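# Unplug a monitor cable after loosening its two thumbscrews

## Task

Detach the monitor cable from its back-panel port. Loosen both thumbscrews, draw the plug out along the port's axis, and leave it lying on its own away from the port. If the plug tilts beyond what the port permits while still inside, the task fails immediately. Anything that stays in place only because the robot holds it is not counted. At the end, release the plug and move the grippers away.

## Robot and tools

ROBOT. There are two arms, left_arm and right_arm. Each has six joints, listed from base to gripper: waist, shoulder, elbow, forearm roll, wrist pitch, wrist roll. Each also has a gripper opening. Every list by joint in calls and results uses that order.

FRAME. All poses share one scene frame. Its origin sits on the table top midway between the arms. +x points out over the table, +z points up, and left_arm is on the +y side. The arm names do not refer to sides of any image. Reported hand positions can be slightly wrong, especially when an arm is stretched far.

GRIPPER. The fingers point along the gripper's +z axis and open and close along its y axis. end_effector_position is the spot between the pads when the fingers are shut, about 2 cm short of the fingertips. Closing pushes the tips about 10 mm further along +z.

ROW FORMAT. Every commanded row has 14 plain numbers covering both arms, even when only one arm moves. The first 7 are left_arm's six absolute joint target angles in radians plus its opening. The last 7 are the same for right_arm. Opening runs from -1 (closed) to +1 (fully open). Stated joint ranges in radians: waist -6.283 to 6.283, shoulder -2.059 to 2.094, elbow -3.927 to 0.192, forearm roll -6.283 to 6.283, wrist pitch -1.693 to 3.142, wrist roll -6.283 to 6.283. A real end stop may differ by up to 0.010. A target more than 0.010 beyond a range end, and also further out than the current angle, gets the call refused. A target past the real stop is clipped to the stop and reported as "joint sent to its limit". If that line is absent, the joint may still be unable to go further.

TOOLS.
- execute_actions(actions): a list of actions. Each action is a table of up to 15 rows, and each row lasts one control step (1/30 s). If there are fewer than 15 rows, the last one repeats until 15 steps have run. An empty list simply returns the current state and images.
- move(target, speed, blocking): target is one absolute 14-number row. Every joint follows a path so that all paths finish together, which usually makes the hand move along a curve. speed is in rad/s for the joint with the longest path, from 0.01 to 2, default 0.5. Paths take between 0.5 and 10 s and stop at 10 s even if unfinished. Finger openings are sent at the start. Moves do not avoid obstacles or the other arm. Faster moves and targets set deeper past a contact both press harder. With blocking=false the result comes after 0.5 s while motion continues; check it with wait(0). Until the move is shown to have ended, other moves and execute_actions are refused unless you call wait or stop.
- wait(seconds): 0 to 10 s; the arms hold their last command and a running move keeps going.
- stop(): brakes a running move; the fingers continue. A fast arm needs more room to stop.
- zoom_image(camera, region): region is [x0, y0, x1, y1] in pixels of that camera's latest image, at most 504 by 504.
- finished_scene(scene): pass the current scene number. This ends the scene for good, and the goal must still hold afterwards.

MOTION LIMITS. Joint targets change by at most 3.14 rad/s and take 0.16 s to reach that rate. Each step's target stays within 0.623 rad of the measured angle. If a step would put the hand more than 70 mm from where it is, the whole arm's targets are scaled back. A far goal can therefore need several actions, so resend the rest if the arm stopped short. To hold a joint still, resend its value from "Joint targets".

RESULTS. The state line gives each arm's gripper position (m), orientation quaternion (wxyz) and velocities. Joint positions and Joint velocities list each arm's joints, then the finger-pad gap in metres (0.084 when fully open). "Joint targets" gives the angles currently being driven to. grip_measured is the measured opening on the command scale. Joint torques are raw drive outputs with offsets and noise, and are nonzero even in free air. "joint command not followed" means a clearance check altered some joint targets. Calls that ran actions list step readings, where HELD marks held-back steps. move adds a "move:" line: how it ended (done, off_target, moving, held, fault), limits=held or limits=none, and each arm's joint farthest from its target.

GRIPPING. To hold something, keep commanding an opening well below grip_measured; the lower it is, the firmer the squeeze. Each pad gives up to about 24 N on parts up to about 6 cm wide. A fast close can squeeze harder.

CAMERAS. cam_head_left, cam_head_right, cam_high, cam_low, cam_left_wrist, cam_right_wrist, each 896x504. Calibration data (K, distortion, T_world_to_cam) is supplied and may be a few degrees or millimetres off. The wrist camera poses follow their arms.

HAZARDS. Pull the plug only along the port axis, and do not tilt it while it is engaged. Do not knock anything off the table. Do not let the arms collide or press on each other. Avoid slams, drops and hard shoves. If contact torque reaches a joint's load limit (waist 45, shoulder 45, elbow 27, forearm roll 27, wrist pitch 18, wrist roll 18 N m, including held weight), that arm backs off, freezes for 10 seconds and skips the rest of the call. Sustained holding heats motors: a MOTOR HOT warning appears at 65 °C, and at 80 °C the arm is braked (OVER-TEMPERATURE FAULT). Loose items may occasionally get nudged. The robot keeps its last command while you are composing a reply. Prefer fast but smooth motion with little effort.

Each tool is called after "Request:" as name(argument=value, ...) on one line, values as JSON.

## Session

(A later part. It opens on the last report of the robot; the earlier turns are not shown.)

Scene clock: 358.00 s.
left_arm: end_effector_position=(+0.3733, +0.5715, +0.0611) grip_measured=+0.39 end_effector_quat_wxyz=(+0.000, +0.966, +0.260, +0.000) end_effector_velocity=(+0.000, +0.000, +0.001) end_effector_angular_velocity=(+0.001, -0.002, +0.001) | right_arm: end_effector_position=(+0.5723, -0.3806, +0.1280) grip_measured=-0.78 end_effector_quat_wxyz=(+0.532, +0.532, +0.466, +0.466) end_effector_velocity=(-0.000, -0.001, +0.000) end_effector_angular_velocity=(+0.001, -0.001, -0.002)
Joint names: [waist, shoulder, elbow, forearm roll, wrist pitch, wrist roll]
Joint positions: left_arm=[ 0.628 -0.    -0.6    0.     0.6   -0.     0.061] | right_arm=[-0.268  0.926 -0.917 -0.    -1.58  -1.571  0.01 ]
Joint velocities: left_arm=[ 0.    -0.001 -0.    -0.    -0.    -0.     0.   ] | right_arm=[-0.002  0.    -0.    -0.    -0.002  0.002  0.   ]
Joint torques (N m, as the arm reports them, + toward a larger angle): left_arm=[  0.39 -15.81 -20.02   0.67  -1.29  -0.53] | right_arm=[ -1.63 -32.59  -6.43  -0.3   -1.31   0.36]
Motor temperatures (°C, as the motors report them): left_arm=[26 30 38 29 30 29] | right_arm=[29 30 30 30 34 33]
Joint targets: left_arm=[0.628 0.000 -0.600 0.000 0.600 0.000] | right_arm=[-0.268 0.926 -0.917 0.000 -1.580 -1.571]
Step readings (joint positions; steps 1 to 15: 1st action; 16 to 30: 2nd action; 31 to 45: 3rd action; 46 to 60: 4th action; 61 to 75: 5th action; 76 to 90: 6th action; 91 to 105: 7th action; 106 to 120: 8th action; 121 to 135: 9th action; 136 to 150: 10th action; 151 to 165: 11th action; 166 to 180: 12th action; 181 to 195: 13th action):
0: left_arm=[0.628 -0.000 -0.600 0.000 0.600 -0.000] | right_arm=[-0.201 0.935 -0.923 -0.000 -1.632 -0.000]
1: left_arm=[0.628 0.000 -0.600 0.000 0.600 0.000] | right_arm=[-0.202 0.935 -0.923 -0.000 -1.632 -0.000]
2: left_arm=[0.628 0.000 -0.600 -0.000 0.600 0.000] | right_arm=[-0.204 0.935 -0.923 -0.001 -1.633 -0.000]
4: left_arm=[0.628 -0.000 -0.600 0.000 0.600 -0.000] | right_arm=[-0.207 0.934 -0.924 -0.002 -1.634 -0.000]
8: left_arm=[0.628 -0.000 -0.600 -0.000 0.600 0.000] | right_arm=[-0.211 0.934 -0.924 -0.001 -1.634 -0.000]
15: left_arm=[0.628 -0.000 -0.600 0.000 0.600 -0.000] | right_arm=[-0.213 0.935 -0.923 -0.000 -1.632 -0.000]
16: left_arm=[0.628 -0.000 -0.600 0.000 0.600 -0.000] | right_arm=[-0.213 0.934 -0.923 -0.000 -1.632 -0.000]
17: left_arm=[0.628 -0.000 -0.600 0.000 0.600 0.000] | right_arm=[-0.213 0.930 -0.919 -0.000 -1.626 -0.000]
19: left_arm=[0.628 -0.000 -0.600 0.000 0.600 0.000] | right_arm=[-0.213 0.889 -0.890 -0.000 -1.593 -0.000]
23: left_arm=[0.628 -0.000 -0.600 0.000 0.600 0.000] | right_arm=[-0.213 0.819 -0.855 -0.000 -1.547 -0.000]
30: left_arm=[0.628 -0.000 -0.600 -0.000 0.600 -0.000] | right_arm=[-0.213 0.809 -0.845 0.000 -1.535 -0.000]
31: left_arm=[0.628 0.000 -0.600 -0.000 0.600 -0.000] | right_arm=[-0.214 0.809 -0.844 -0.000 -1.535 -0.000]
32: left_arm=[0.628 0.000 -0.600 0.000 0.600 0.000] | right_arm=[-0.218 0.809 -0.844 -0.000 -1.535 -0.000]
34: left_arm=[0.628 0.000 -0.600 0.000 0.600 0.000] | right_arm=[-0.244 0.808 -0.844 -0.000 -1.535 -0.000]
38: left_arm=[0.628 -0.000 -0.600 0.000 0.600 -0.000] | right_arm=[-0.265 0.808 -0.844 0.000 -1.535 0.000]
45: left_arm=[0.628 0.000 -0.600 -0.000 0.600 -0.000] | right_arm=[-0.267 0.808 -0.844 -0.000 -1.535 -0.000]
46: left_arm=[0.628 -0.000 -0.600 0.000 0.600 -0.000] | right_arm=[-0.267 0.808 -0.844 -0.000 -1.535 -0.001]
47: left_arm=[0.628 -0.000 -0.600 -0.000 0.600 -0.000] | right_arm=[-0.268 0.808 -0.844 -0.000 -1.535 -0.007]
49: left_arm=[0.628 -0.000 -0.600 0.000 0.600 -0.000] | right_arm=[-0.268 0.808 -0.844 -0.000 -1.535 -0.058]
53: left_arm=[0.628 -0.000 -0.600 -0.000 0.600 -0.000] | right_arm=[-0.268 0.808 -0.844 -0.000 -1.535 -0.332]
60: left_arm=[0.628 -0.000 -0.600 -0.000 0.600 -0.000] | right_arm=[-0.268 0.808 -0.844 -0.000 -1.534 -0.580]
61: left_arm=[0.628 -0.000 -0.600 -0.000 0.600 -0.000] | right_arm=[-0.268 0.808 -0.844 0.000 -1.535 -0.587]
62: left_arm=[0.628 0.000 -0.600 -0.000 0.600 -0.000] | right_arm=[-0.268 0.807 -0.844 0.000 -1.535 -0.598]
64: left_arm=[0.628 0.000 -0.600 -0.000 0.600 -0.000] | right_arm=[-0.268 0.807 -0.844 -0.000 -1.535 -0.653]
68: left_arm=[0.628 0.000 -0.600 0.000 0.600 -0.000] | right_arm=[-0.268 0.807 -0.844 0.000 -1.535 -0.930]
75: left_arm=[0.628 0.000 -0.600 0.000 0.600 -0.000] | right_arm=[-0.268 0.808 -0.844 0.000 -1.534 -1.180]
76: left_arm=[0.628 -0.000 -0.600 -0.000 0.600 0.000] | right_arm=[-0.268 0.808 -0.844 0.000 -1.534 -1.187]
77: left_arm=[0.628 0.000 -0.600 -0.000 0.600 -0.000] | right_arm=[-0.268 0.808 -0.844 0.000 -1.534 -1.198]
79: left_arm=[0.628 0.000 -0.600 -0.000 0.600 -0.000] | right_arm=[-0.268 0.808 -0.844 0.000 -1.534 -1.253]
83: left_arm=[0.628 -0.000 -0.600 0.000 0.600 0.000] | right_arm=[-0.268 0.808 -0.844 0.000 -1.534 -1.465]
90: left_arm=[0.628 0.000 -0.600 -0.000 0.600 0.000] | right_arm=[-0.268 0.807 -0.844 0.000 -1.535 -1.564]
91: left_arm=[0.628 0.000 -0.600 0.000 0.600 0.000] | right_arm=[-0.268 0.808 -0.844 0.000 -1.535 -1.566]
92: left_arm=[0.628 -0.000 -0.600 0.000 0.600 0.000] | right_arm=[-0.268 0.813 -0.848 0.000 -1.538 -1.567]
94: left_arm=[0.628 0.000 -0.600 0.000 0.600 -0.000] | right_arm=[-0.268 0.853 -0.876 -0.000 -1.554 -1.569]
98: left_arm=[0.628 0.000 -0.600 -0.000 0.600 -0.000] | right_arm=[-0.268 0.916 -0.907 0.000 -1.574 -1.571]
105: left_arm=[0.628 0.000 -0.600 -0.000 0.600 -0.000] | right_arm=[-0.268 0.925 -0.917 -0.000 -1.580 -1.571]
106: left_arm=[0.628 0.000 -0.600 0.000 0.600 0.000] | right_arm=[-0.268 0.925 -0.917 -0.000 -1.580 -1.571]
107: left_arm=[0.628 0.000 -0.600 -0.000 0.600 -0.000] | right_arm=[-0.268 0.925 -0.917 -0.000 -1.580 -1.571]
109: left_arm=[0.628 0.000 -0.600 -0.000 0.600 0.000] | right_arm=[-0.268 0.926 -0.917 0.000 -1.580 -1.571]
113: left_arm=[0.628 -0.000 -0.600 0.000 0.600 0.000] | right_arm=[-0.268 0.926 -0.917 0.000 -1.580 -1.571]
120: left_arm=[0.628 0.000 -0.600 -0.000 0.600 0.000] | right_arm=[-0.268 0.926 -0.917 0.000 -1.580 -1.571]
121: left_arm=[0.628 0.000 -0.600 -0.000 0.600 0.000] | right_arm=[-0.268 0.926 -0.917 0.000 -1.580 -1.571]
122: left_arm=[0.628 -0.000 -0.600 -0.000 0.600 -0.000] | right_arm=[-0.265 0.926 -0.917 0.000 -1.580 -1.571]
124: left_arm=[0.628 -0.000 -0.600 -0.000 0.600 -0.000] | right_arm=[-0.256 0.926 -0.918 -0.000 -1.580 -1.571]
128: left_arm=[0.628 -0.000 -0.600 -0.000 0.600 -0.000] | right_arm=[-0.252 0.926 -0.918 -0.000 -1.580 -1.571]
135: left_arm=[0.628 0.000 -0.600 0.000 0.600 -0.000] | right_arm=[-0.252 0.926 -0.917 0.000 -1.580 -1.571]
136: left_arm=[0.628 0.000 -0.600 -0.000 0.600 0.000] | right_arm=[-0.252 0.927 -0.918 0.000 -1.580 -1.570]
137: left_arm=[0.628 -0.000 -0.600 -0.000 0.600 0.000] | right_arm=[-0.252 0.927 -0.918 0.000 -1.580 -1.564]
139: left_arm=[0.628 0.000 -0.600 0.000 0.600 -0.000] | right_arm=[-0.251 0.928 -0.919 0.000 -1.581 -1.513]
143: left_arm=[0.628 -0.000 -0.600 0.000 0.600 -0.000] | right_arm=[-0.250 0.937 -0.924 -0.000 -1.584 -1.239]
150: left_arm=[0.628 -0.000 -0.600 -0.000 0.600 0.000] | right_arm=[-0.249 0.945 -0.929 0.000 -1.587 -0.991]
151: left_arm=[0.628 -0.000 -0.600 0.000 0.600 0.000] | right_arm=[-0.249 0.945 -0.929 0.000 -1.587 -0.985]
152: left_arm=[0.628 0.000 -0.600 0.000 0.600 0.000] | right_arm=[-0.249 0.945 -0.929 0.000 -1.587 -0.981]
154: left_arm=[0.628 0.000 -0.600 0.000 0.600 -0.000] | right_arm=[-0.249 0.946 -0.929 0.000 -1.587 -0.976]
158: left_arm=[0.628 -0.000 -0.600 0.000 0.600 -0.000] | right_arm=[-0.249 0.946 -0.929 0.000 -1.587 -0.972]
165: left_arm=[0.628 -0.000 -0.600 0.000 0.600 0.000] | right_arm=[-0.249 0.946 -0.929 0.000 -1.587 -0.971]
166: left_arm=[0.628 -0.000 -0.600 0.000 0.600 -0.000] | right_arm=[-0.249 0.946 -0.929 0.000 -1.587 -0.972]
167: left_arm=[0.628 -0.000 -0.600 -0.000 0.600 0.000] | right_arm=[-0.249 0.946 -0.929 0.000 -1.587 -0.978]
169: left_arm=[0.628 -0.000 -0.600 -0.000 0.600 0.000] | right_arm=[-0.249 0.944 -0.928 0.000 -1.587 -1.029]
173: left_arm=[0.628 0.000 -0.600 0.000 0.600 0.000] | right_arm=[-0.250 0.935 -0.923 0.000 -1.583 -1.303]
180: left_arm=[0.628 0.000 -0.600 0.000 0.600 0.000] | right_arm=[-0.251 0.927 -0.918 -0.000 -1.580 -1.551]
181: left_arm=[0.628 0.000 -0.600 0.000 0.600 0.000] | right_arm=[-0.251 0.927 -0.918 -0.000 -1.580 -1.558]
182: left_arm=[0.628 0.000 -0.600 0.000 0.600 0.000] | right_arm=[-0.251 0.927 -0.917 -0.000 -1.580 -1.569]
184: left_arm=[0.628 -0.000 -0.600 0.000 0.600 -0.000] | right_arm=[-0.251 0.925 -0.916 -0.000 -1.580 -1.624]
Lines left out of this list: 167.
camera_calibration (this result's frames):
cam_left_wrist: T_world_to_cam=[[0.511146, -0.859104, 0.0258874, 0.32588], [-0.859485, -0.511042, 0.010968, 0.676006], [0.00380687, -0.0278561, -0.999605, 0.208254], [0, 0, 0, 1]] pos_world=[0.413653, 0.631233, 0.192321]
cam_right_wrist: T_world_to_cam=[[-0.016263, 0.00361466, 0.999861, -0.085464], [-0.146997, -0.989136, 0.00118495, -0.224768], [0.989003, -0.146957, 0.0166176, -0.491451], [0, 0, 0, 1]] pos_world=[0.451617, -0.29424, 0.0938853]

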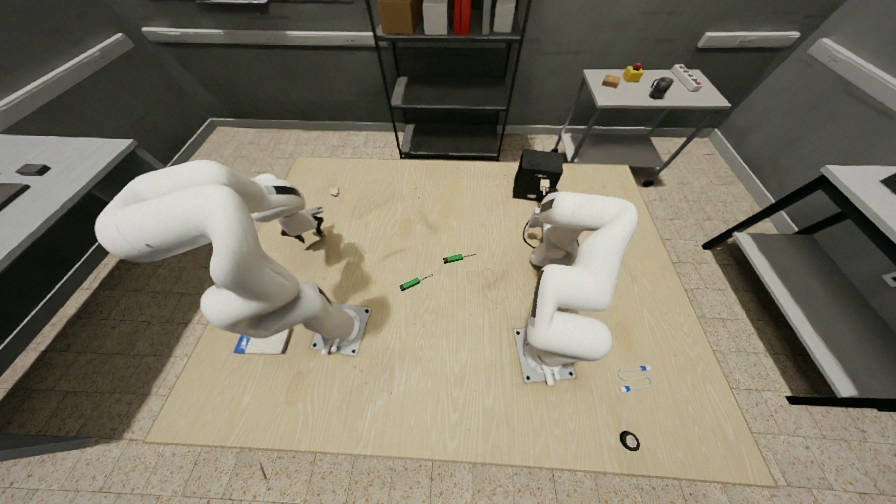

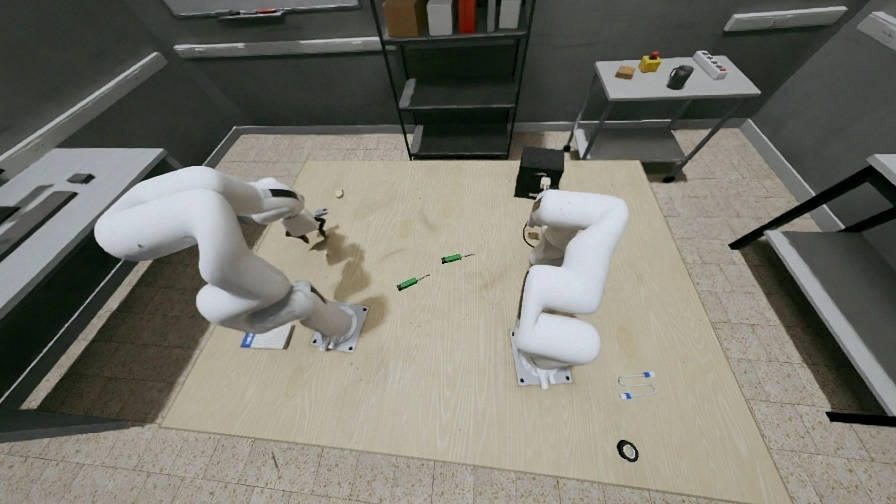

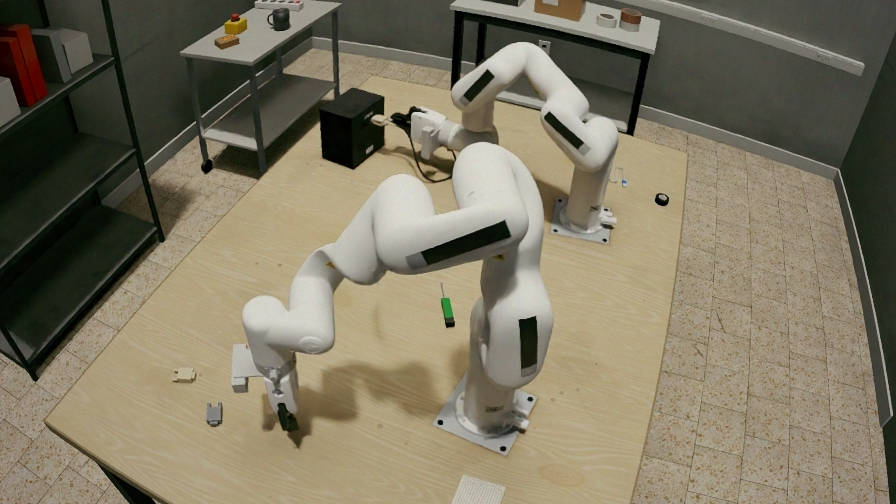

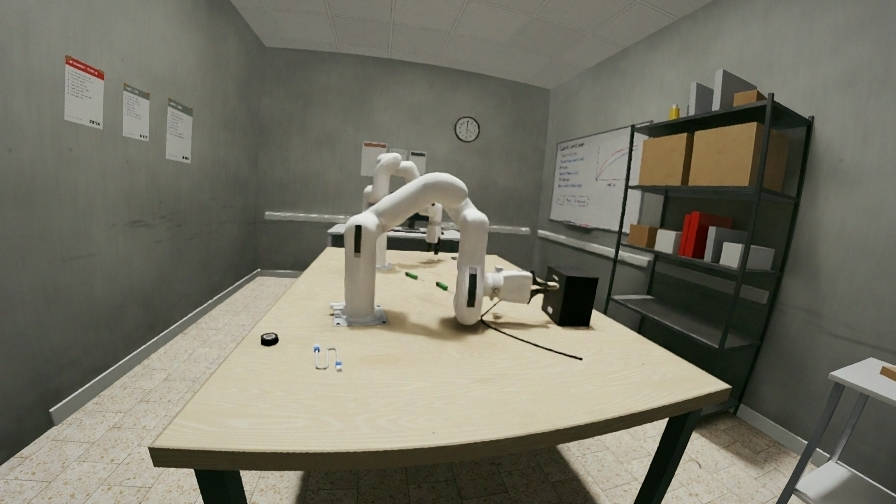

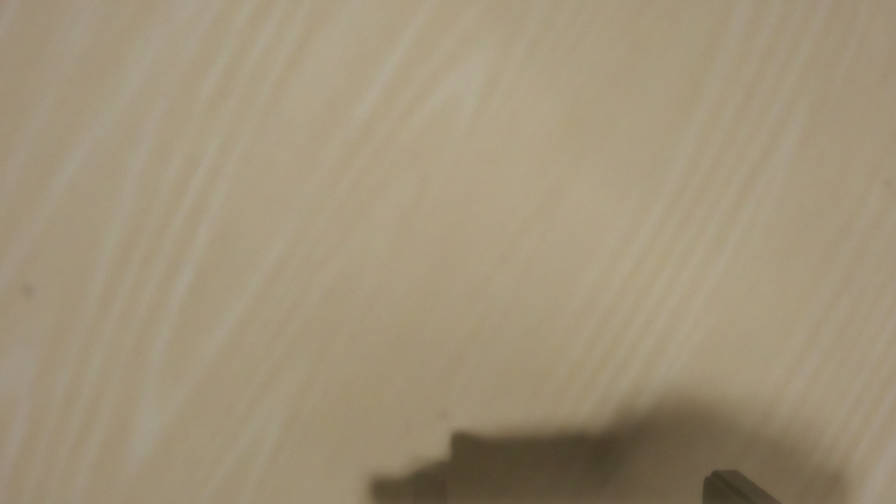

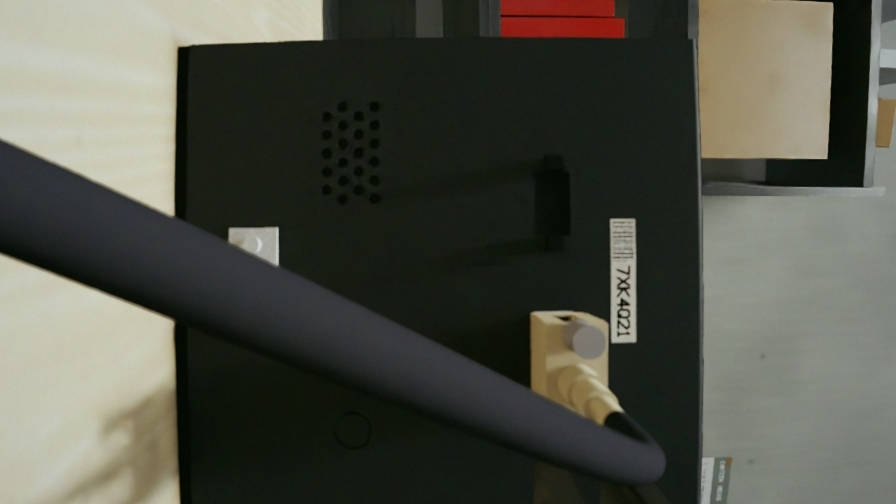

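Get a view: roll to −0.6, slightly further out.

Request:
move(target=[0.628,0,-0.6,0,0.6,0,0.4,-0.285,0.9265,-0.9175,0,-1.50,-0.5,-1], speed=1)

Request:
zoom_image(camera="cam_right_wrist", region=[300,150,700,504])

Scene clock: 365.93 s.
left_arm: end_effector_position=(+0.3733, +0.5715, +0.0611) grip_measured=+0.39 end_effector_quat_wxyz=(+0.000, +0.966, +0.260, +0.000) end_effector_velocity=(+0.000, -0.000, +0.000) end_effector_angular_velocity=(-0.000, +0.000, -0.000) | right_arm: end_effector_position=(+0.5761, -0.3913, +0.1076) grip_measured=-1.00 end_effector_quat_wxyz=(+0.216, +0.723, +0.129, +0.643) end_effector_velocity=(+0.000, +0.000, -0.000) end_effector_angular_velocity=(+0.001, +0.000, +0.001)
Joint names: [waist, shoulder, elbow, forearm roll, wrist pitch, wrist roll]
Joint positions: left_arm=[ 0.628 -0.    -0.6   -0.     0.6   -0.     0.061] | right_arm=[-0.285  0.926 -0.917 -0.    -1.5   -0.5    0.   ]
Joint velocities: left_arm=[-0.    -0.001 -0.    -0.     0.001  0.     0.   ] | right_arm=[ 0.    -0.     0.    -0.     0.001  0.001  0.   ]
Joint torques (N m, as the arm reports them, + toward a larger angle): left_arm=[  0.69 -15.99 -20.    -0.05  -1.18  -0.74] | right_arm=[ -1.89 -32.85  -6.74  -0.25  -1.23   0.68]
Motor temperatures (°C, as the motors report them): left_arm=[26 30 38 29 30 29] | right_arm=[29 30 30 30 33 33]
Joint targets: left_arm=[0.628 0.000 -0.600 0.000 0.600 0.000] | right_arm=[-0.285 0.926 -0.917 0.000 -1.500 -0.500]
move: done; limits=none; left_arm: farthest joint: the waist, 0.000 radians from its target (0.000 radians at the start); right_arm: farthest joint: the waist, 0.000 radians from its target (0.017 radians at the start)
camera_calibration (this result's frames):
cam_left_wrist: T_world_to_cam=[[0.511146, -0.859104, 0.0258874, 0.32588], [-0.859485, -0.511043, 0.0109684, 0.676006], [0.00380662, -0.0278563, -0.999605, 0.208255], [0, 0, 0, 1]] pos_world=[0.413653, 0.631233, 0.192321]
cam_right_wrist: T_world_to_cam=[[-0.10791, -0.870432, 0.480316, -0.298334], [-0.156217, -0.462289, -0.87286, 0.0707592], [0.98181, -0.169224, -0.0860904, -0.489974], [0, 0, 0, 1]] pos_world=[0.459922, -0.309883, 0.162875]

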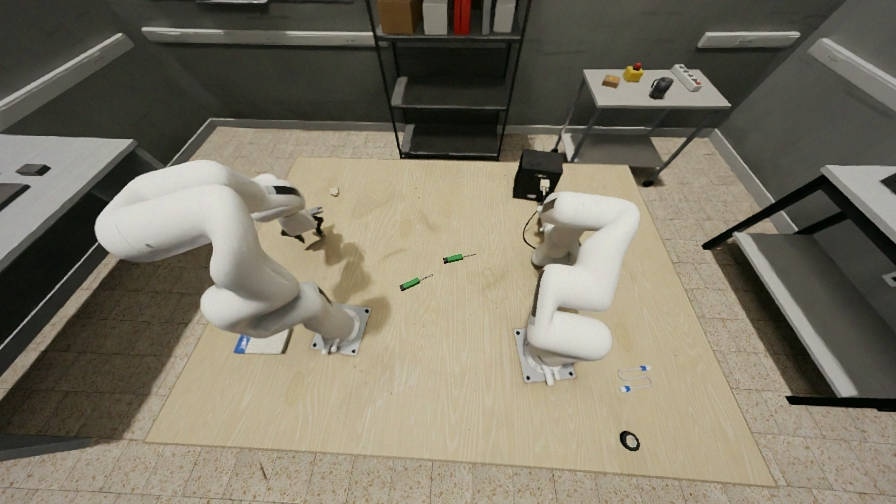

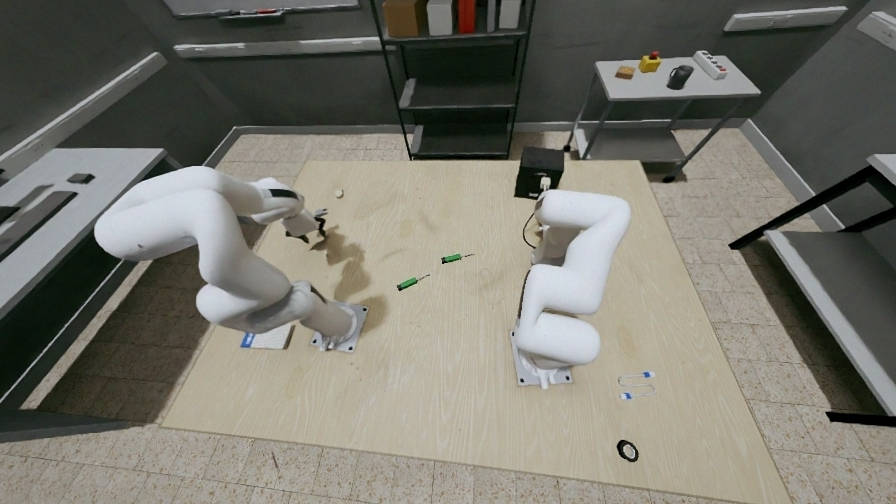

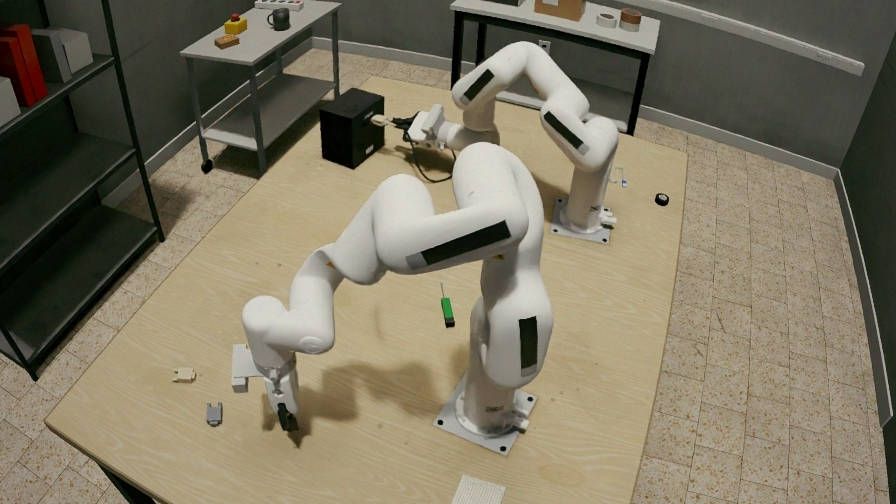

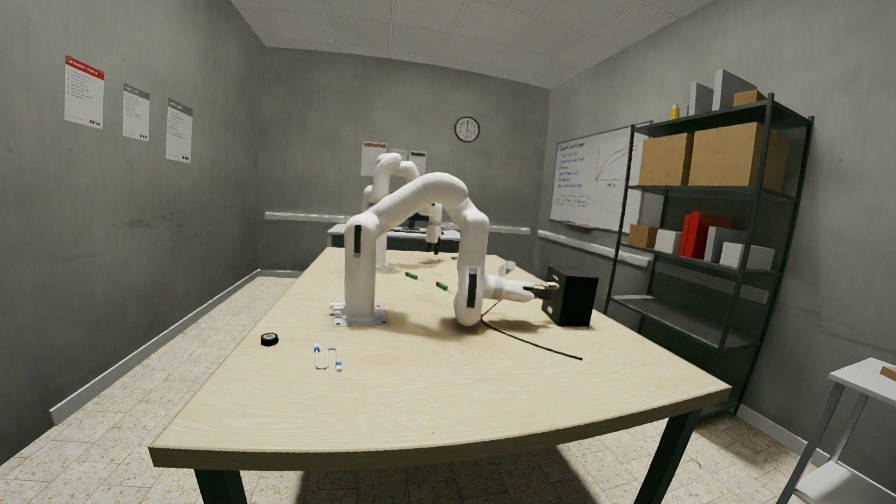

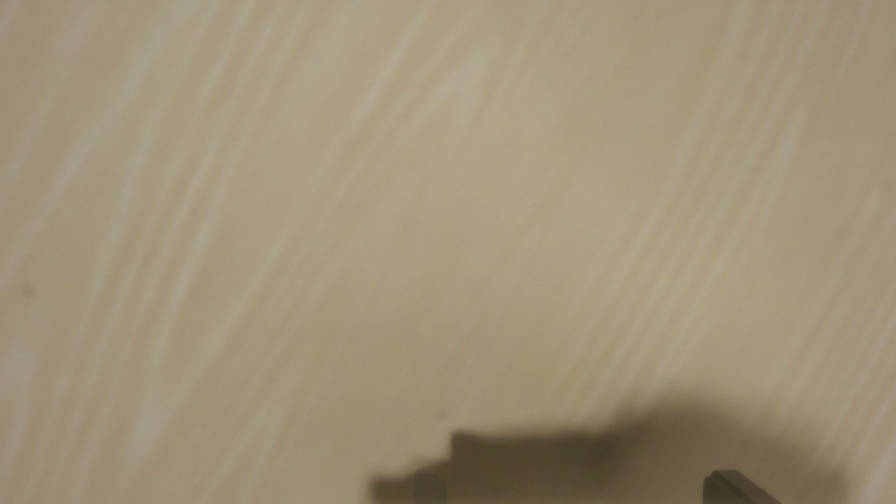

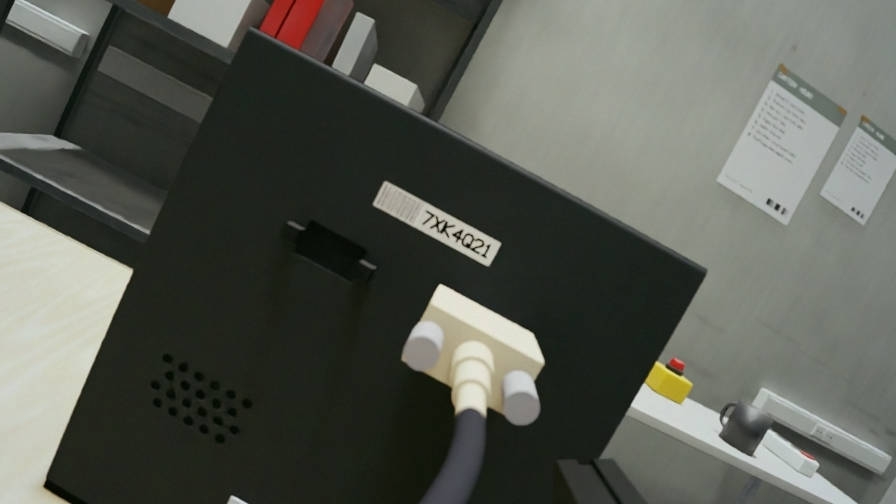

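Region (300, 150, 700, 504) of cam_right_wrist's 896x504 image, scaled by 1.260, with more detail than that image has; it fills the top 446 rows of this view, and the rest is white.

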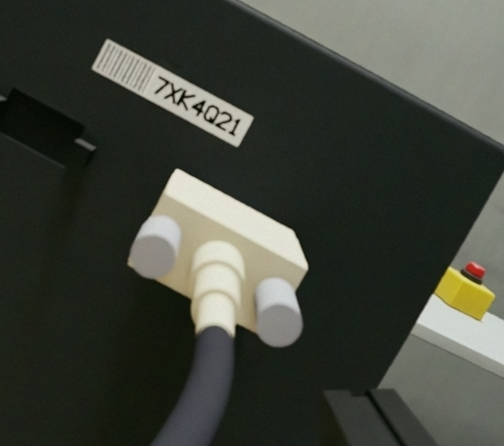

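Request:
execute_actions(actions=[[[0.628,0,-0.6,0,0.6,0,0.4,-0.285,0.8075,-0.844,0,-1.5345,-1,-1]],[[0.628,0,-0.6,0,0.6,0,0.4,-0.22,0.8075,-0.844,0,-1.5345,-1.571,-1]],[[0.628,0,-0.6,0,0.6,0,0.4,-0.159,0.8075,-0.844,0,-1.5345,-1.571,-1]],[[0.628,0,-0.6,0,0.6,0,0.4,-0.159,0.9265,-0.9175,0,-1.58,-1.571,-0.76]],[[0.628,0,-0.6,0,0.6,0,0.4,-0.159,0.9265,-0.9175,0,-1.58,-1.571,-0.76]],
[[0.628,0,-0.6,0,0.6,0,0.4,-0.1755,0.9265,-0.9175,0,-1.58,-1.571,-0.76]],[[0.628,0,-0.6,0,0.6,0,0.4,-0.1785,0.9073,-0.9056,0,-1.5727,-0.971,-0.76]],[[0.628,0,-0.6,0,0.6,0,0.4,-0.1785,0.9073,-0.9056,0,-1.5727,-0.971,-1]],[[0.628,0,-0.6,0,0.6,0,0.4,-0.1755,0.9265,-0.9175,0,-1.58,-1.571,-1]],[[0.628,0,-0.6,0,0.6,0,0.4,-0.1785,0.9457,-0.9294,0,-1.5873,-2.171,-1]],[[0.628,0,-0.6,0,0.6,0,0.4,-0.1785,0.9457,-0.9294,0,-1.5873,-2.171,-0.76]],
[[0.628,0,-0.6,0,0.6,0,0.4,-0.1755,0.9265,-0.9175,0,-1.58,-1.571,-0.76]],[[0.628,0,-0.6,0,0.6,0,0.4,-0.1785,0.9073,-0.9056,0,-1.5727,-0.971,-0.76]],[[0.628,0,-0.6,0,0.6,0,0.4,-0.1785,0.9073,-0.9056,0,-1.5727,-0.971,-1]],[[0.628,0,-0.6,0,0.6,0,0.4,-0.1755,0.9265,-0.9175,0,-1.58,-1.571,-1]],[[0.628,0,-0.6,0,0.6,0,0.4,-0.1785,0.9457,-0.9294,0,-1.5873,-2.171,-1]],[[0.628,0,-0.6,0,0.6,0,0.4,-0.1785,0.9457,-0.9294,0,-1.5873,-2.171,-0.76]],
[[0.628,0,-0.6,0,0.6,0,0.4,-0.1755,0.9265,-0.9175,0,-1.58,-1.571,-0.76]],[[0.628,0,-0.6,0,0.6,0,0.4,-0.1785,0.9073,-0.9056,0,-1.5727,-0.971,-0.76]],[[0.628,0,-0.6,0,0.6,0,0.4,-0.1785,0.9073,-0.9056,0,-1.5727,-0.971,-1]],[[0.628,0,-0.6,0,0.6,0,0.4,-0.1755,0.9265,-0.9175,0,-1.58,-1.571,-1]],[[0.628,0,-0.6,0,0.6,0,0.4,-0.1785,0.9457,-0.9294,0,-1.5873,-2.171,-1]],[[0.628,0,-0.6,0,0.6,0,0.4,-0.1785,0.9457,-0.9294,0,-1.5873,-2.171,-0.76]],
[[0.628,0,-0.6,0,0.6,0,0.4,-0.1755,0.9265,-0.9175,0,-1.58,-1.571,-0.76]],[[0.628,0,-0.6,0,0.6,0,0.4,-0.1785,0.9073,-0.9056,0,-1.5727,-0.971,-0.76]],[[0.628,0,-0.6,0,0.6,0,0.4,-0.1785,0.9073,-0.9056,0,-1.5727,-0.971,-1]],[[0.628,0,-0.6,0,0.6,0,0.4,-0.1755,0.9265,-0.9175,0,-1.58,-1.571,-1]],[[0.628,0,-0.6,0,0.6,0,0.4,-0.1785,0.9457,-0.9294,0,-1.5873,-2.171,-1]],[[0.628,0,-0.6,0,0.6,0,0.4,-0.1785,0.9457,-0.9294,0,-1.5873,-2.171,-0.76]],
[[0.628,0,-0.6,0,0.6,0,0.4,-0.1755,0.9265,-0.9175,0,-1.58,-1.571,-0.76]],[[0.628,0,-0.6,0,0.6,0,0.4,-0.1785,0.9073,-0.9056,0,-1.5727,-0.971,-0.76]],[[0.628,0,-0.6,0,0.6,0,0.4,-0.1785,0.9073,-0.9056,0,-1.5727,-0.971,-1]],[[0.628,0,-0.6,0,0.6,0,0.4,-0.1755,0.9265,-0.9175,0,-1.58,-1.571,-1]],[[0.628,0,-0.6,0,0.6,0,0.4,-0.1785,0.9457,-0.9294,0,-1.5873,-2.171,-1]],[[0.628,0,-0.6,0,0.6,0,0.4,-0.1785,0.9457,-0.9294,0,-1.5873,-2.171,-0.76]],
[[0.628,0,-0.6,0,0.6,0,0.4,-0.1755,0.9265,-0.9175,0,-1.58,-1.571,-0.76]],[[0.628,0,-0.6,0,0.6,0,0.4,-0.1785,0.9073,-0.9056,0,-1.5727,-0.971,-0.76]],[[0.628,0,-0.6,0,0.6,0,0.4,-0.1785,0.9073,-0.9056,0,-1.5727,-0.971,-1]],[[0.628,0,-0.6,0,0.6,0,0.4,-0.1755,0.9265,-0.9175,0,-1.58,-1.571,-1]],[[0.628,0,-0.6,0,0.6,0,0.4,-0.1785,0.9457,-0.9294,0,-1.5873,-2.171,-1]],[[0.628,0,-0.6,0,0.6,0,0.4,-0.1785,0.9457,-0.9294,0,-1.5873,-2.171,-0.76]],
[[0.628,0,-0.6,0,0.6,0,0.4,-0.1755,0.9265,-0.9175,0,-1.58,-1.571,-0.76]],[[0.628,0,-0.6,0,0.6,0,0.4,-0.159,0.9265,-0.9175,0,-1.58,-1.571,-0.76]],[[0.628,0,-0.6,0,0.6,0,0.4,-0.159,0.8075,-0.844,0,-1.5345,-1.571,-1]],[[0.628,0,-0.6,0,0.6,0,0.4,-0.159,0.8075,-0.844,0,-1.5345,-1,-1]],[[0.628,0,-0.6,0,0.6,0,0.4,-0.159,0.8075,-0.844,0,-1.5345,-0.4,-1]],[[0.628,0,-0.6,0,0.6,0,0.4,-0.2135,0.8075,-0.844,0,-1.5345,0,0]],[[0.628,0,-0.6,0,0.6,0,0.4,-0.2135,0.8075,-0.844,0,-1.5345,0,0]],[[0.628,0,-0.6,0,0.6,0,0.4,-0.2135,0.935,-0.923,0,-1.542,0,0]],[[0.628,0,-0.6,0,0.6,0,0.4,-0.2135,0.935,-0.923,0,-1.542,0,0]]])

Scene clock: 439.87 s.
left_arm: end_effector_position=(+0.3733, +0.5715, +0.0611) grip_measured=+0.39 end_effector_quat_wxyz=(+0.000, +0.966, +0.260, +0.000) end_effector_velocity=(-0.000, +0.001, +0.000) end_effector_angular_velocity=(+0.001, -0.001, +0.001) | right_arm: end_effector_position=(+0.5786, -0.3492, +0.1152) grip_measured=-0.01 end_effector_quat_wxyz=(+0.027, +0.721, -0.028, +0.692) end_effector_velocity=(-0.000, -0.000, +0.001) end_effector_angular_velocity=(-0.001, -0.002, -0.001)
Joint names: [waist, shoulder, elbow, forearm roll, wrist pitch, wrist roll]
Joint positions: left_arm=[ 0.628  0.    -0.6   -0.     0.6   -0.     0.061] | right_arm=[-0.214  0.935 -0.923  0.    -1.542  0.     0.044]
Joint velocities: left_arm=[ 0.001 -0.001  0.     0.001  0.    -0.    -0.   ] | right_arm=[-0.     0.    -0.     0.    -0.002 -0.001  0.   ]
Joint torques (N m, as the arm reports them, + toward a larger angle): left_arm=[  1.15 -15.39 -19.69  -0.13  -1.16  -0.58] | right_arm=[ -1.82 -32.66  -6.81  -0.14  -1.18   0.47]
Motor temperatures (°C, as the motors report them): left_arm=[26 30 38 29 30 29] | right_arm=[29 30 30 30 33 33]
Joint targets: left_arm=[0.628 0.000 -0.600 0.000 0.600 0.000] | right_arm=[-0.214 0.935 -0.923 0.000 -1.542 0.000]
Step readings (joint positions; steps 1 to 15: 1st action; 16 to 30: 2nd action; 31 to 45: 3rd action; 46 to 60: 4th action; 61 to 75: 5th action; 76 to 90: 6th action; 91 to 105: 7th action; 106 to 120: 8th action; 121 to 135: 9th action; 136 to 150: 10th action; 151 to 165: 11th action; 166 to 180: 12th action; 181 to 195: 13th action):
0: left_arm=[0.628 0.000 -0.600 -0.000 0.600 -0.000] | right_arm=[-0.285 0.926 -0.918 -0.000 -1.500 -0.500]
1: left_arm=[0.628 0.000 -0.600 0.000 0.600 0.000] | right_arm=[-0.285 0.926 -0.917 0.000 -1.500 -0.501]
2: left_arm=[0.628 -0.000 -0.600 0.000 0.600 -0.000] | right_arm=[-0.285 0.925 -0.916 0.000 -1.500 -0.507]
4: left_arm=[0.628 -0.000 -0.600 -0.000 0.600 0.000] | right_arm=[-0.285 0.914 -0.909 0.000 -1.504 -0.558]
8: left_arm=[0.628 0.000 -0.600 -0.000 0.600 -0.000] | right_arm=[-0.285 0.852 -0.872 -0.000 -1.522 -0.811]
15: left_arm=[0.628 -0.000 -0.600 -0.000 0.600 0.000] | right_arm=[-0.285 0.810 -0.846 0.000 -1.534 -0.987]
16: left_arm=[0.628 0.000 -0.600 0.000 0.600 -0.000] | right_arm=[-0.285 0.810 -0.845 0.000 -1.534 -0.992]
17: left_arm=[0.628 0.000 -0.600 0.000 0.600 -0.000] | right_arm=[-0.284 0.809 -0.845 0.000 -1.534 -1.001]
19: left_arm=[0.628 -0.000 -0.600 -0.000 0.600 0.000] | right_arm=[-0.279 0.809 -0.844 0.000 -1.534 -1.055]
23: left_arm=[0.628 0.000 -0.600 0.000 0.600 0.000] | right_arm=[-0.248 0.808 -0.844 -0.000 -1.534 -1.326]
30: left_arm=[0.628 0.000 -0.600 -0.000 0.600 -0.000] | right_arm=[-0.222 0.808 -0.844 0.000 -1.535 -1.553]
31: left_arm=[0.628 -0.000 -0.600 -0.000 0.600 0.000] | right_arm=[-0.221 0.808 -0.844 0.000 -1.535 -1.559]
32: left_arm=[0.628 -0.000 -0.600 0.000 0.600 0.000] | right_arm=[-0.216 0.808 -0.844 0.000 -1.535 -1.562]
34: left_arm=[0.628 0.000 -0.600 -0.000 0.600 -0.000] | right_arm=[-0.189 0.808 -0.844 0.001 -1.535 -1.567]
38: left_arm=[0.628 0.000 -0.600 -0.000 0.600 0.000] | right_arm=[-0.163 0.808 -0.844 -0.000 -1.535 -1.570]
45: left_arm=[0.628 0.000 -0.600 0.000 0.600 -0.000] | right_arm=[-0.160 0.808 -0.844 0.000 -1.535 -1.571]
46: left_arm=[0.628 0.000 -0.600 0.000 0.600 -0.000] | right_arm=[-0.160 0.808 -0.844 -0.000 -1.535 -1.571]
47: left_arm=[0.628 -0.000 -0.600 0.000 0.600 -0.000] | right_arm=[-0.159 0.813 -0.848 -0.000 -1.538 -1.571]
49: left_arm=[0.628 -0.000 -0.600 0.000 0.600 0.000] | right_arm=[-0.159 0.853 -0.877 -0.000 -1.554 -1.571]
53: left_arm=[0.628 0.000 -0.600 -0.000 0.600 -0.000] | right_arm=[-0.159 0.916 -0.908 -0.000 -1.574 -1.571]
60: left_arm=[0.628 0.000 -0.600 0.000 0.600 0.000] | right_arm=[-0.159 0.925 -0.917 0.000 -1.580 -1.571]
61: left_arm=[0.628 -0.000 -0.600 0.000 0.600 -0.000] | right_arm=[-0.159 0.925 -0.917 0.000 -1.580 -1.571]
62: left_arm=[0.628 -0.000 -0.600 -0.000 0.600 0.000] | right_arm=[-0.159 0.925 -0.917 0.000 -1.580 -1.571]
64: left_arm=[0.628 0.000 -0.600 -0.000 0.600 -0.000] | right_arm=[-0.159 0.926 -0.917 0.000 -1.580 -1.571]
68: left_arm=[0.628 -0.000 -0.600 0.000 0.600 -0.000] | right_arm=[-0.159 0.926 -0.918 0.000 -1.580 -1.571]
75: left_arm=[0.628 0.000 -0.600 0.000 0.600 0.000] | right_arm=[-0.159 0.926 -0.918 0.000 -1.580 -1.571]
76: left_arm=[0.628 -0.000 -0.600 0.000 0.600 0.000] | right_arm=[-0.159 0.926 -0.918 -0.000 -1.580 -1.571]
77: left_arm=[0.628 -0.000 -0.600 0.000 0.600 -0.000] | right_arm=[-0.162 0.926 -0.917 -0.000 -1.580 -1.571]
79: left_arm=[0.628 -0.000 -0.600 -0.000 0.600 0.000] | right_arm=[-0.170 0.927 -0.917 -0.000 -1.580 -1.571]
83: left_arm=[0.628 -0.000 -0.600 -0.000 0.600 -0.000] | right_arm=[-0.175 0.927 -0.917 -0.000 -1.580 -1.571]
90: left_arm=[0.628 -0.000 -0.600 0.000 0.600 0.000] | right_arm=[-0.175 0.927 -0.917 -0.000 -1.580 -1.571]
91: left_arm=[0.628 0.000 -0.600 -0.000 0.600 -0.000] | right_arm=[-0.175 0.927 -0.917 -0.000 -1.580 -1.570]
92: left_arm=[0.628 0.000 -0.600 0.000 0.600 0.000] | right_arm=[-0.175 0.926 -0.917 -0.000 -1.580 -1.564]
94: left_arm=[0.628 0.000 -0.600 0.000 0.600 0.000] | right_arm=[-0.176 0.925 -0.916 -0.000 -1.579 -1.513]
98: left_arm=[0.628 0.000 -0.600 -0.000 0.600 -0.000] | right_arm=[-0.177 0.916 -0.911 0.000 -1.576 -1.239]
105: left_arm=[0.628 0.000 -0.600 0.000 0.600 0.000] | right_arm=[-0.178 0.908 -0.906 -0.000 -1.573 -0.991]
106: left_arm=[0.628 0.000 -0.600 -0.000 0.600 0.000] | right_arm=[-0.178 0.908 -0.906 -0.000 -1.573 -0.985]
107: left_arm=[0.628 0.000 -0.600 -0.000 0.600 0.000] | right_arm=[-0.178 0.908 -0.906 -0.000 -1.573 -0.981]
109: left_arm=[0.628 -0.000 -0.600 0.000 0.600 0.000] | right_arm=[-0.178 0.907 -0.906 -0.000 -1.573 -0.976]
113: left_arm=[0.628 -0.000 -0.600 0.000 0.600 0.000] | right_arm=[-0.178 0.907 -0.906 -0.000 -1.573 -0.972]
120: left_arm=[0.628 -0.000 -0.600 0.000 0.600 0.000] | right_arm=[-0.178 0.907 -0.906 -0.000 -1.573 -0.971]
121: left_arm=[0.628 0.000 -0.600 -0.000 0.600 -0.000] | right_arm=[-0.178 0.907 -0.906 -0.000 -1.573 -0.972]
122: left_arm=[0.628 0.000 -0.600 -0.000 0.600 0.000] | right_arm=[-0.178 0.907 -0.906 -0.000 -1.573 -0.978]
124: left_arm=[0.628 0.000 -0.600 -0.000 0.600 0.000] | right_arm=[-0.178 0.909 -0.907 -0.000 -1.573 -1.029]
128: left_arm=[0.628 -0.000 -0.600 -0.000 0.600 0.000] | right_arm=[-0.177 0.918 -0.912 -0.000 -1.576 -1.303]
135: left_arm=[0.628 -0.000 -0.600 -0.000 0.600 -0.000] | right_arm=[-0.176 0.926 -0.917 0.000 -1.579 -1.551]
136: left_arm=[0.628 0.000 -0.600 0.000 0.600 -0.000] | right_arm=[-0.176 0.926 -0.917 0.000 -1.579 -1.558]
137: left_arm=[0.628 0.000 -0.600 -0.000 0.600 -0.000] | right_arm=[-0.176 0.927 -0.917 0.000 -1.580 -1.569]
139: left_arm=[0.628 -0.000 -0.600 0.000 0.600 -0.000] | right_arm=[-0.176 0.928 -0.918 0.000 -1.580 -1.624]
143: left_arm=[0.628 0.000 -0.600 0.000 0.600 -0.000] | right_arm=[-0.177 0.937 -0.924 -0.000 -1.584 -1.901]
150: left_arm=[0.628 0.000 -0.600 0.000 0.600 -0.000] | right_arm=[-0.179 0.945 -0.929 0.000 -1.587 -2.151]
151: left_arm=[0.628 -0.000 -0.600 -0.000 0.600 0.000] | right_arm=[-0.179 0.945 -0.929 0.000 -1.587 -2.157]
152: left_arm=[0.628 0.000 -0.600 0.000 0.600 -0.000] | right_arm=[-0.178 0.945 -0.929 -0.000 -1.588 -2.161]
154: left_arm=[0.628 0.000 -0.600 0.000 0.600 -0.000] | right_arm=[-0.178 0.945 -0.929 -0.000 -1.588 -2.166]
158: left_arm=[0.628 0.000 -0.600 -0.000 0.600 0.000] | right_arm=[-0.178 0.946 -0.929 -0.000 -1.588 -2.170]
165: left_arm=[0.628 0.000 -0.600 -0.000 0.600 -0.000] | right_arm=[-0.178 0.946 -0.929 -0.000 -1.587 -2.171]
166: left_arm=[0.628 0.000 -0.600 -0.000 0.600 0.000] | right_arm=[-0.178 0.946 -0.929 -0.000 -1.587 -2.170]
167: left_arm=[0.628 0.000 -0.600 -0.000 0.600 -0.000] | right_arm=[-0.178 0.945 -0.929 0.000 -1.587 -2.164]
169: left_arm=[0.628 0.000 -0.600 -0.000 0.600 -0.000] | right_arm=[-0.178 0.944 -0.928 0.000 -1.587 -2.113]
173: left_arm=[0.628 0.000 -0.600 -0.000 0.600 0.000] | right_arm=[-0.177 0.935 -0.923 0.000 -1.583 -1.839]
180: left_arm=[0.628 -0.000 -0.600 0.000 0.600 0.000] | right_arm=[-0.176 0.927 -0.918 0.000 -1.580 -1.591]
181: left_arm=[0.628 0.000 -0.600 0.000 0.600 0.000] | right_arm=[-0.176 0.927 -0.918 0.000 -1.580 -1.584]
182: left_arm=[0.628 -0.000 -0.600 0.000 0.600 -0.000] | right_arm=[-0.176 0.927 -0.918 0.000 -1.580 -1.573]
184: left_arm=[0.628 -0.000 -0.600 -0.000 0.600 0.000] | right_arm=[-0.176 0.925 -0.917 -0.000 -1.579 -1.518]
Lines left out of this list: 187.
camera_calibration (this result's frames):
cam_left_wrist: T_world_to_cam=[[0.511146, -0.859104, 0.0258874, 0.32588], [-0.859485, -0.511043, 0.0109682, 0.676006], [0.0038067, -0.0278562, -0.999605, 0.208255], [0, 0, 0, 1]] pos_world=[0.413653, 0.631233, 0.192321]
cam_right_wrist: T_world_to_cam=[[-0.0930962, -0.995656, 0.00178521, -0.262201], [-0.0568974, 0.00352996, -0.998374, 0.216889], [0.99403, -0.0930464, -0.0569788, -0.468419], [0, 0, 0, 1]] pos_world=[0.453553, -0.305412, 0.190314]

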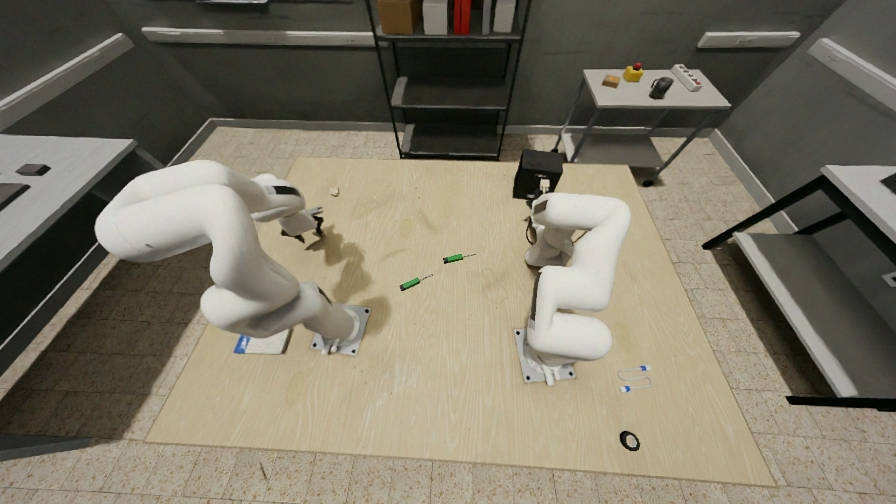

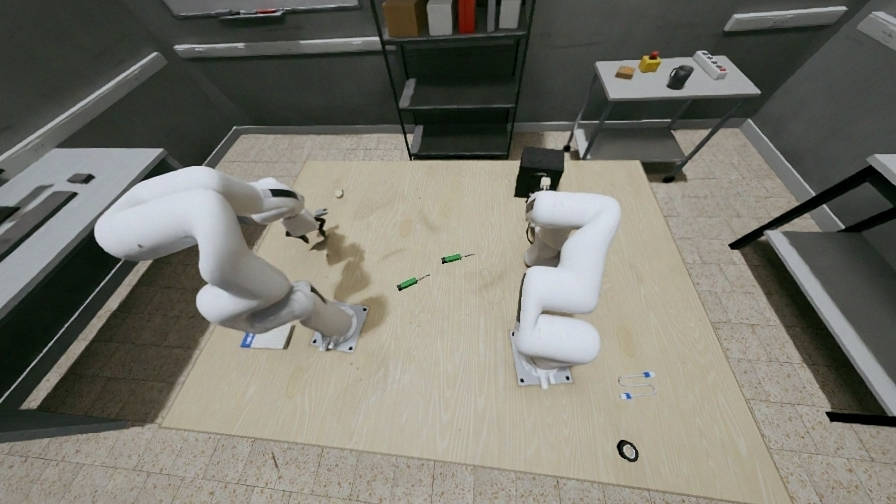

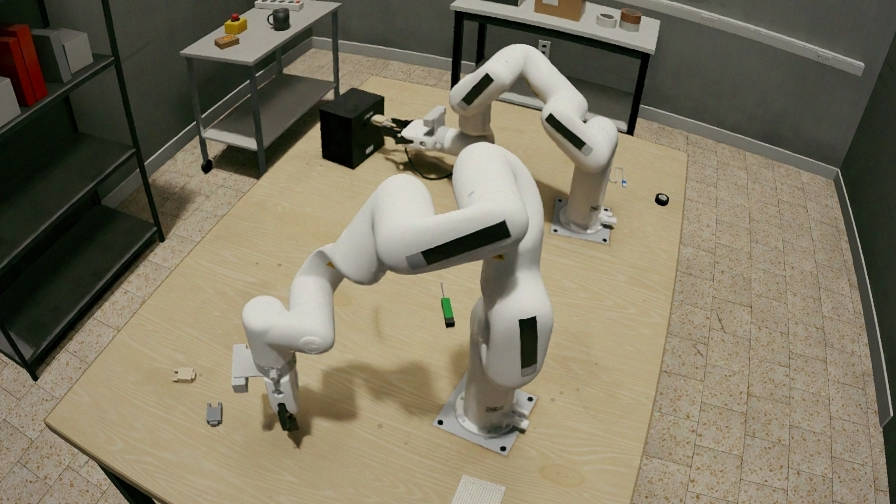

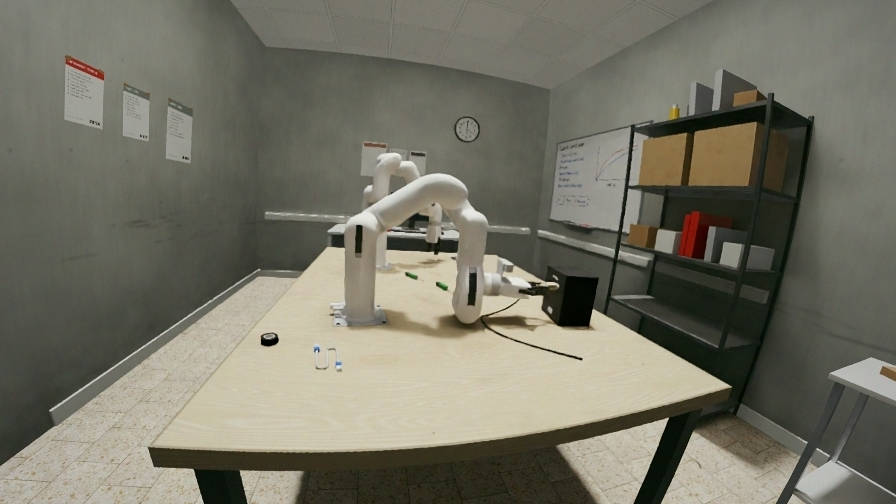

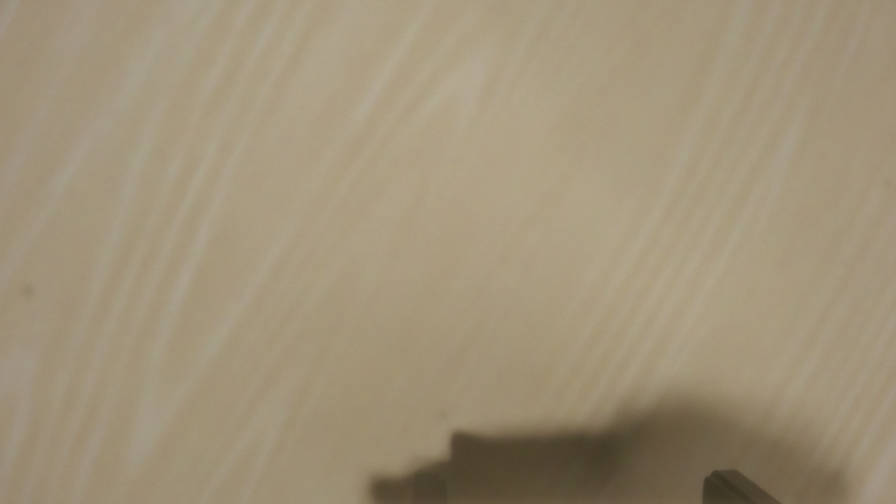

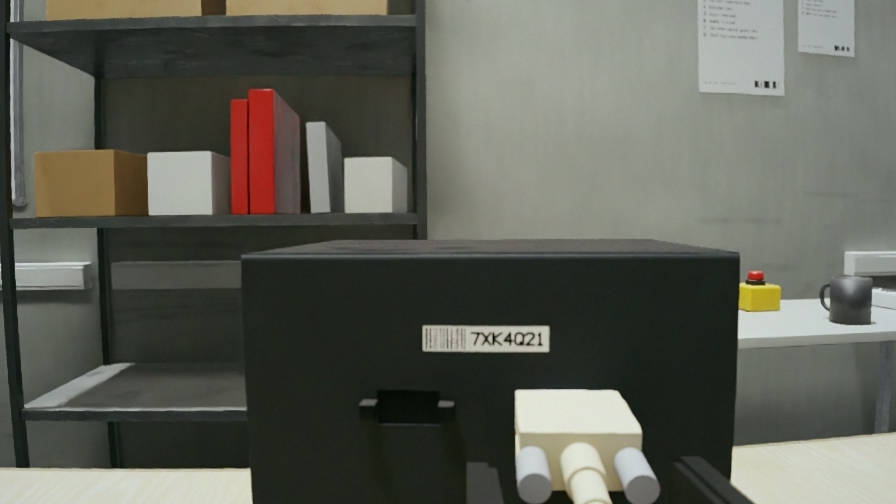

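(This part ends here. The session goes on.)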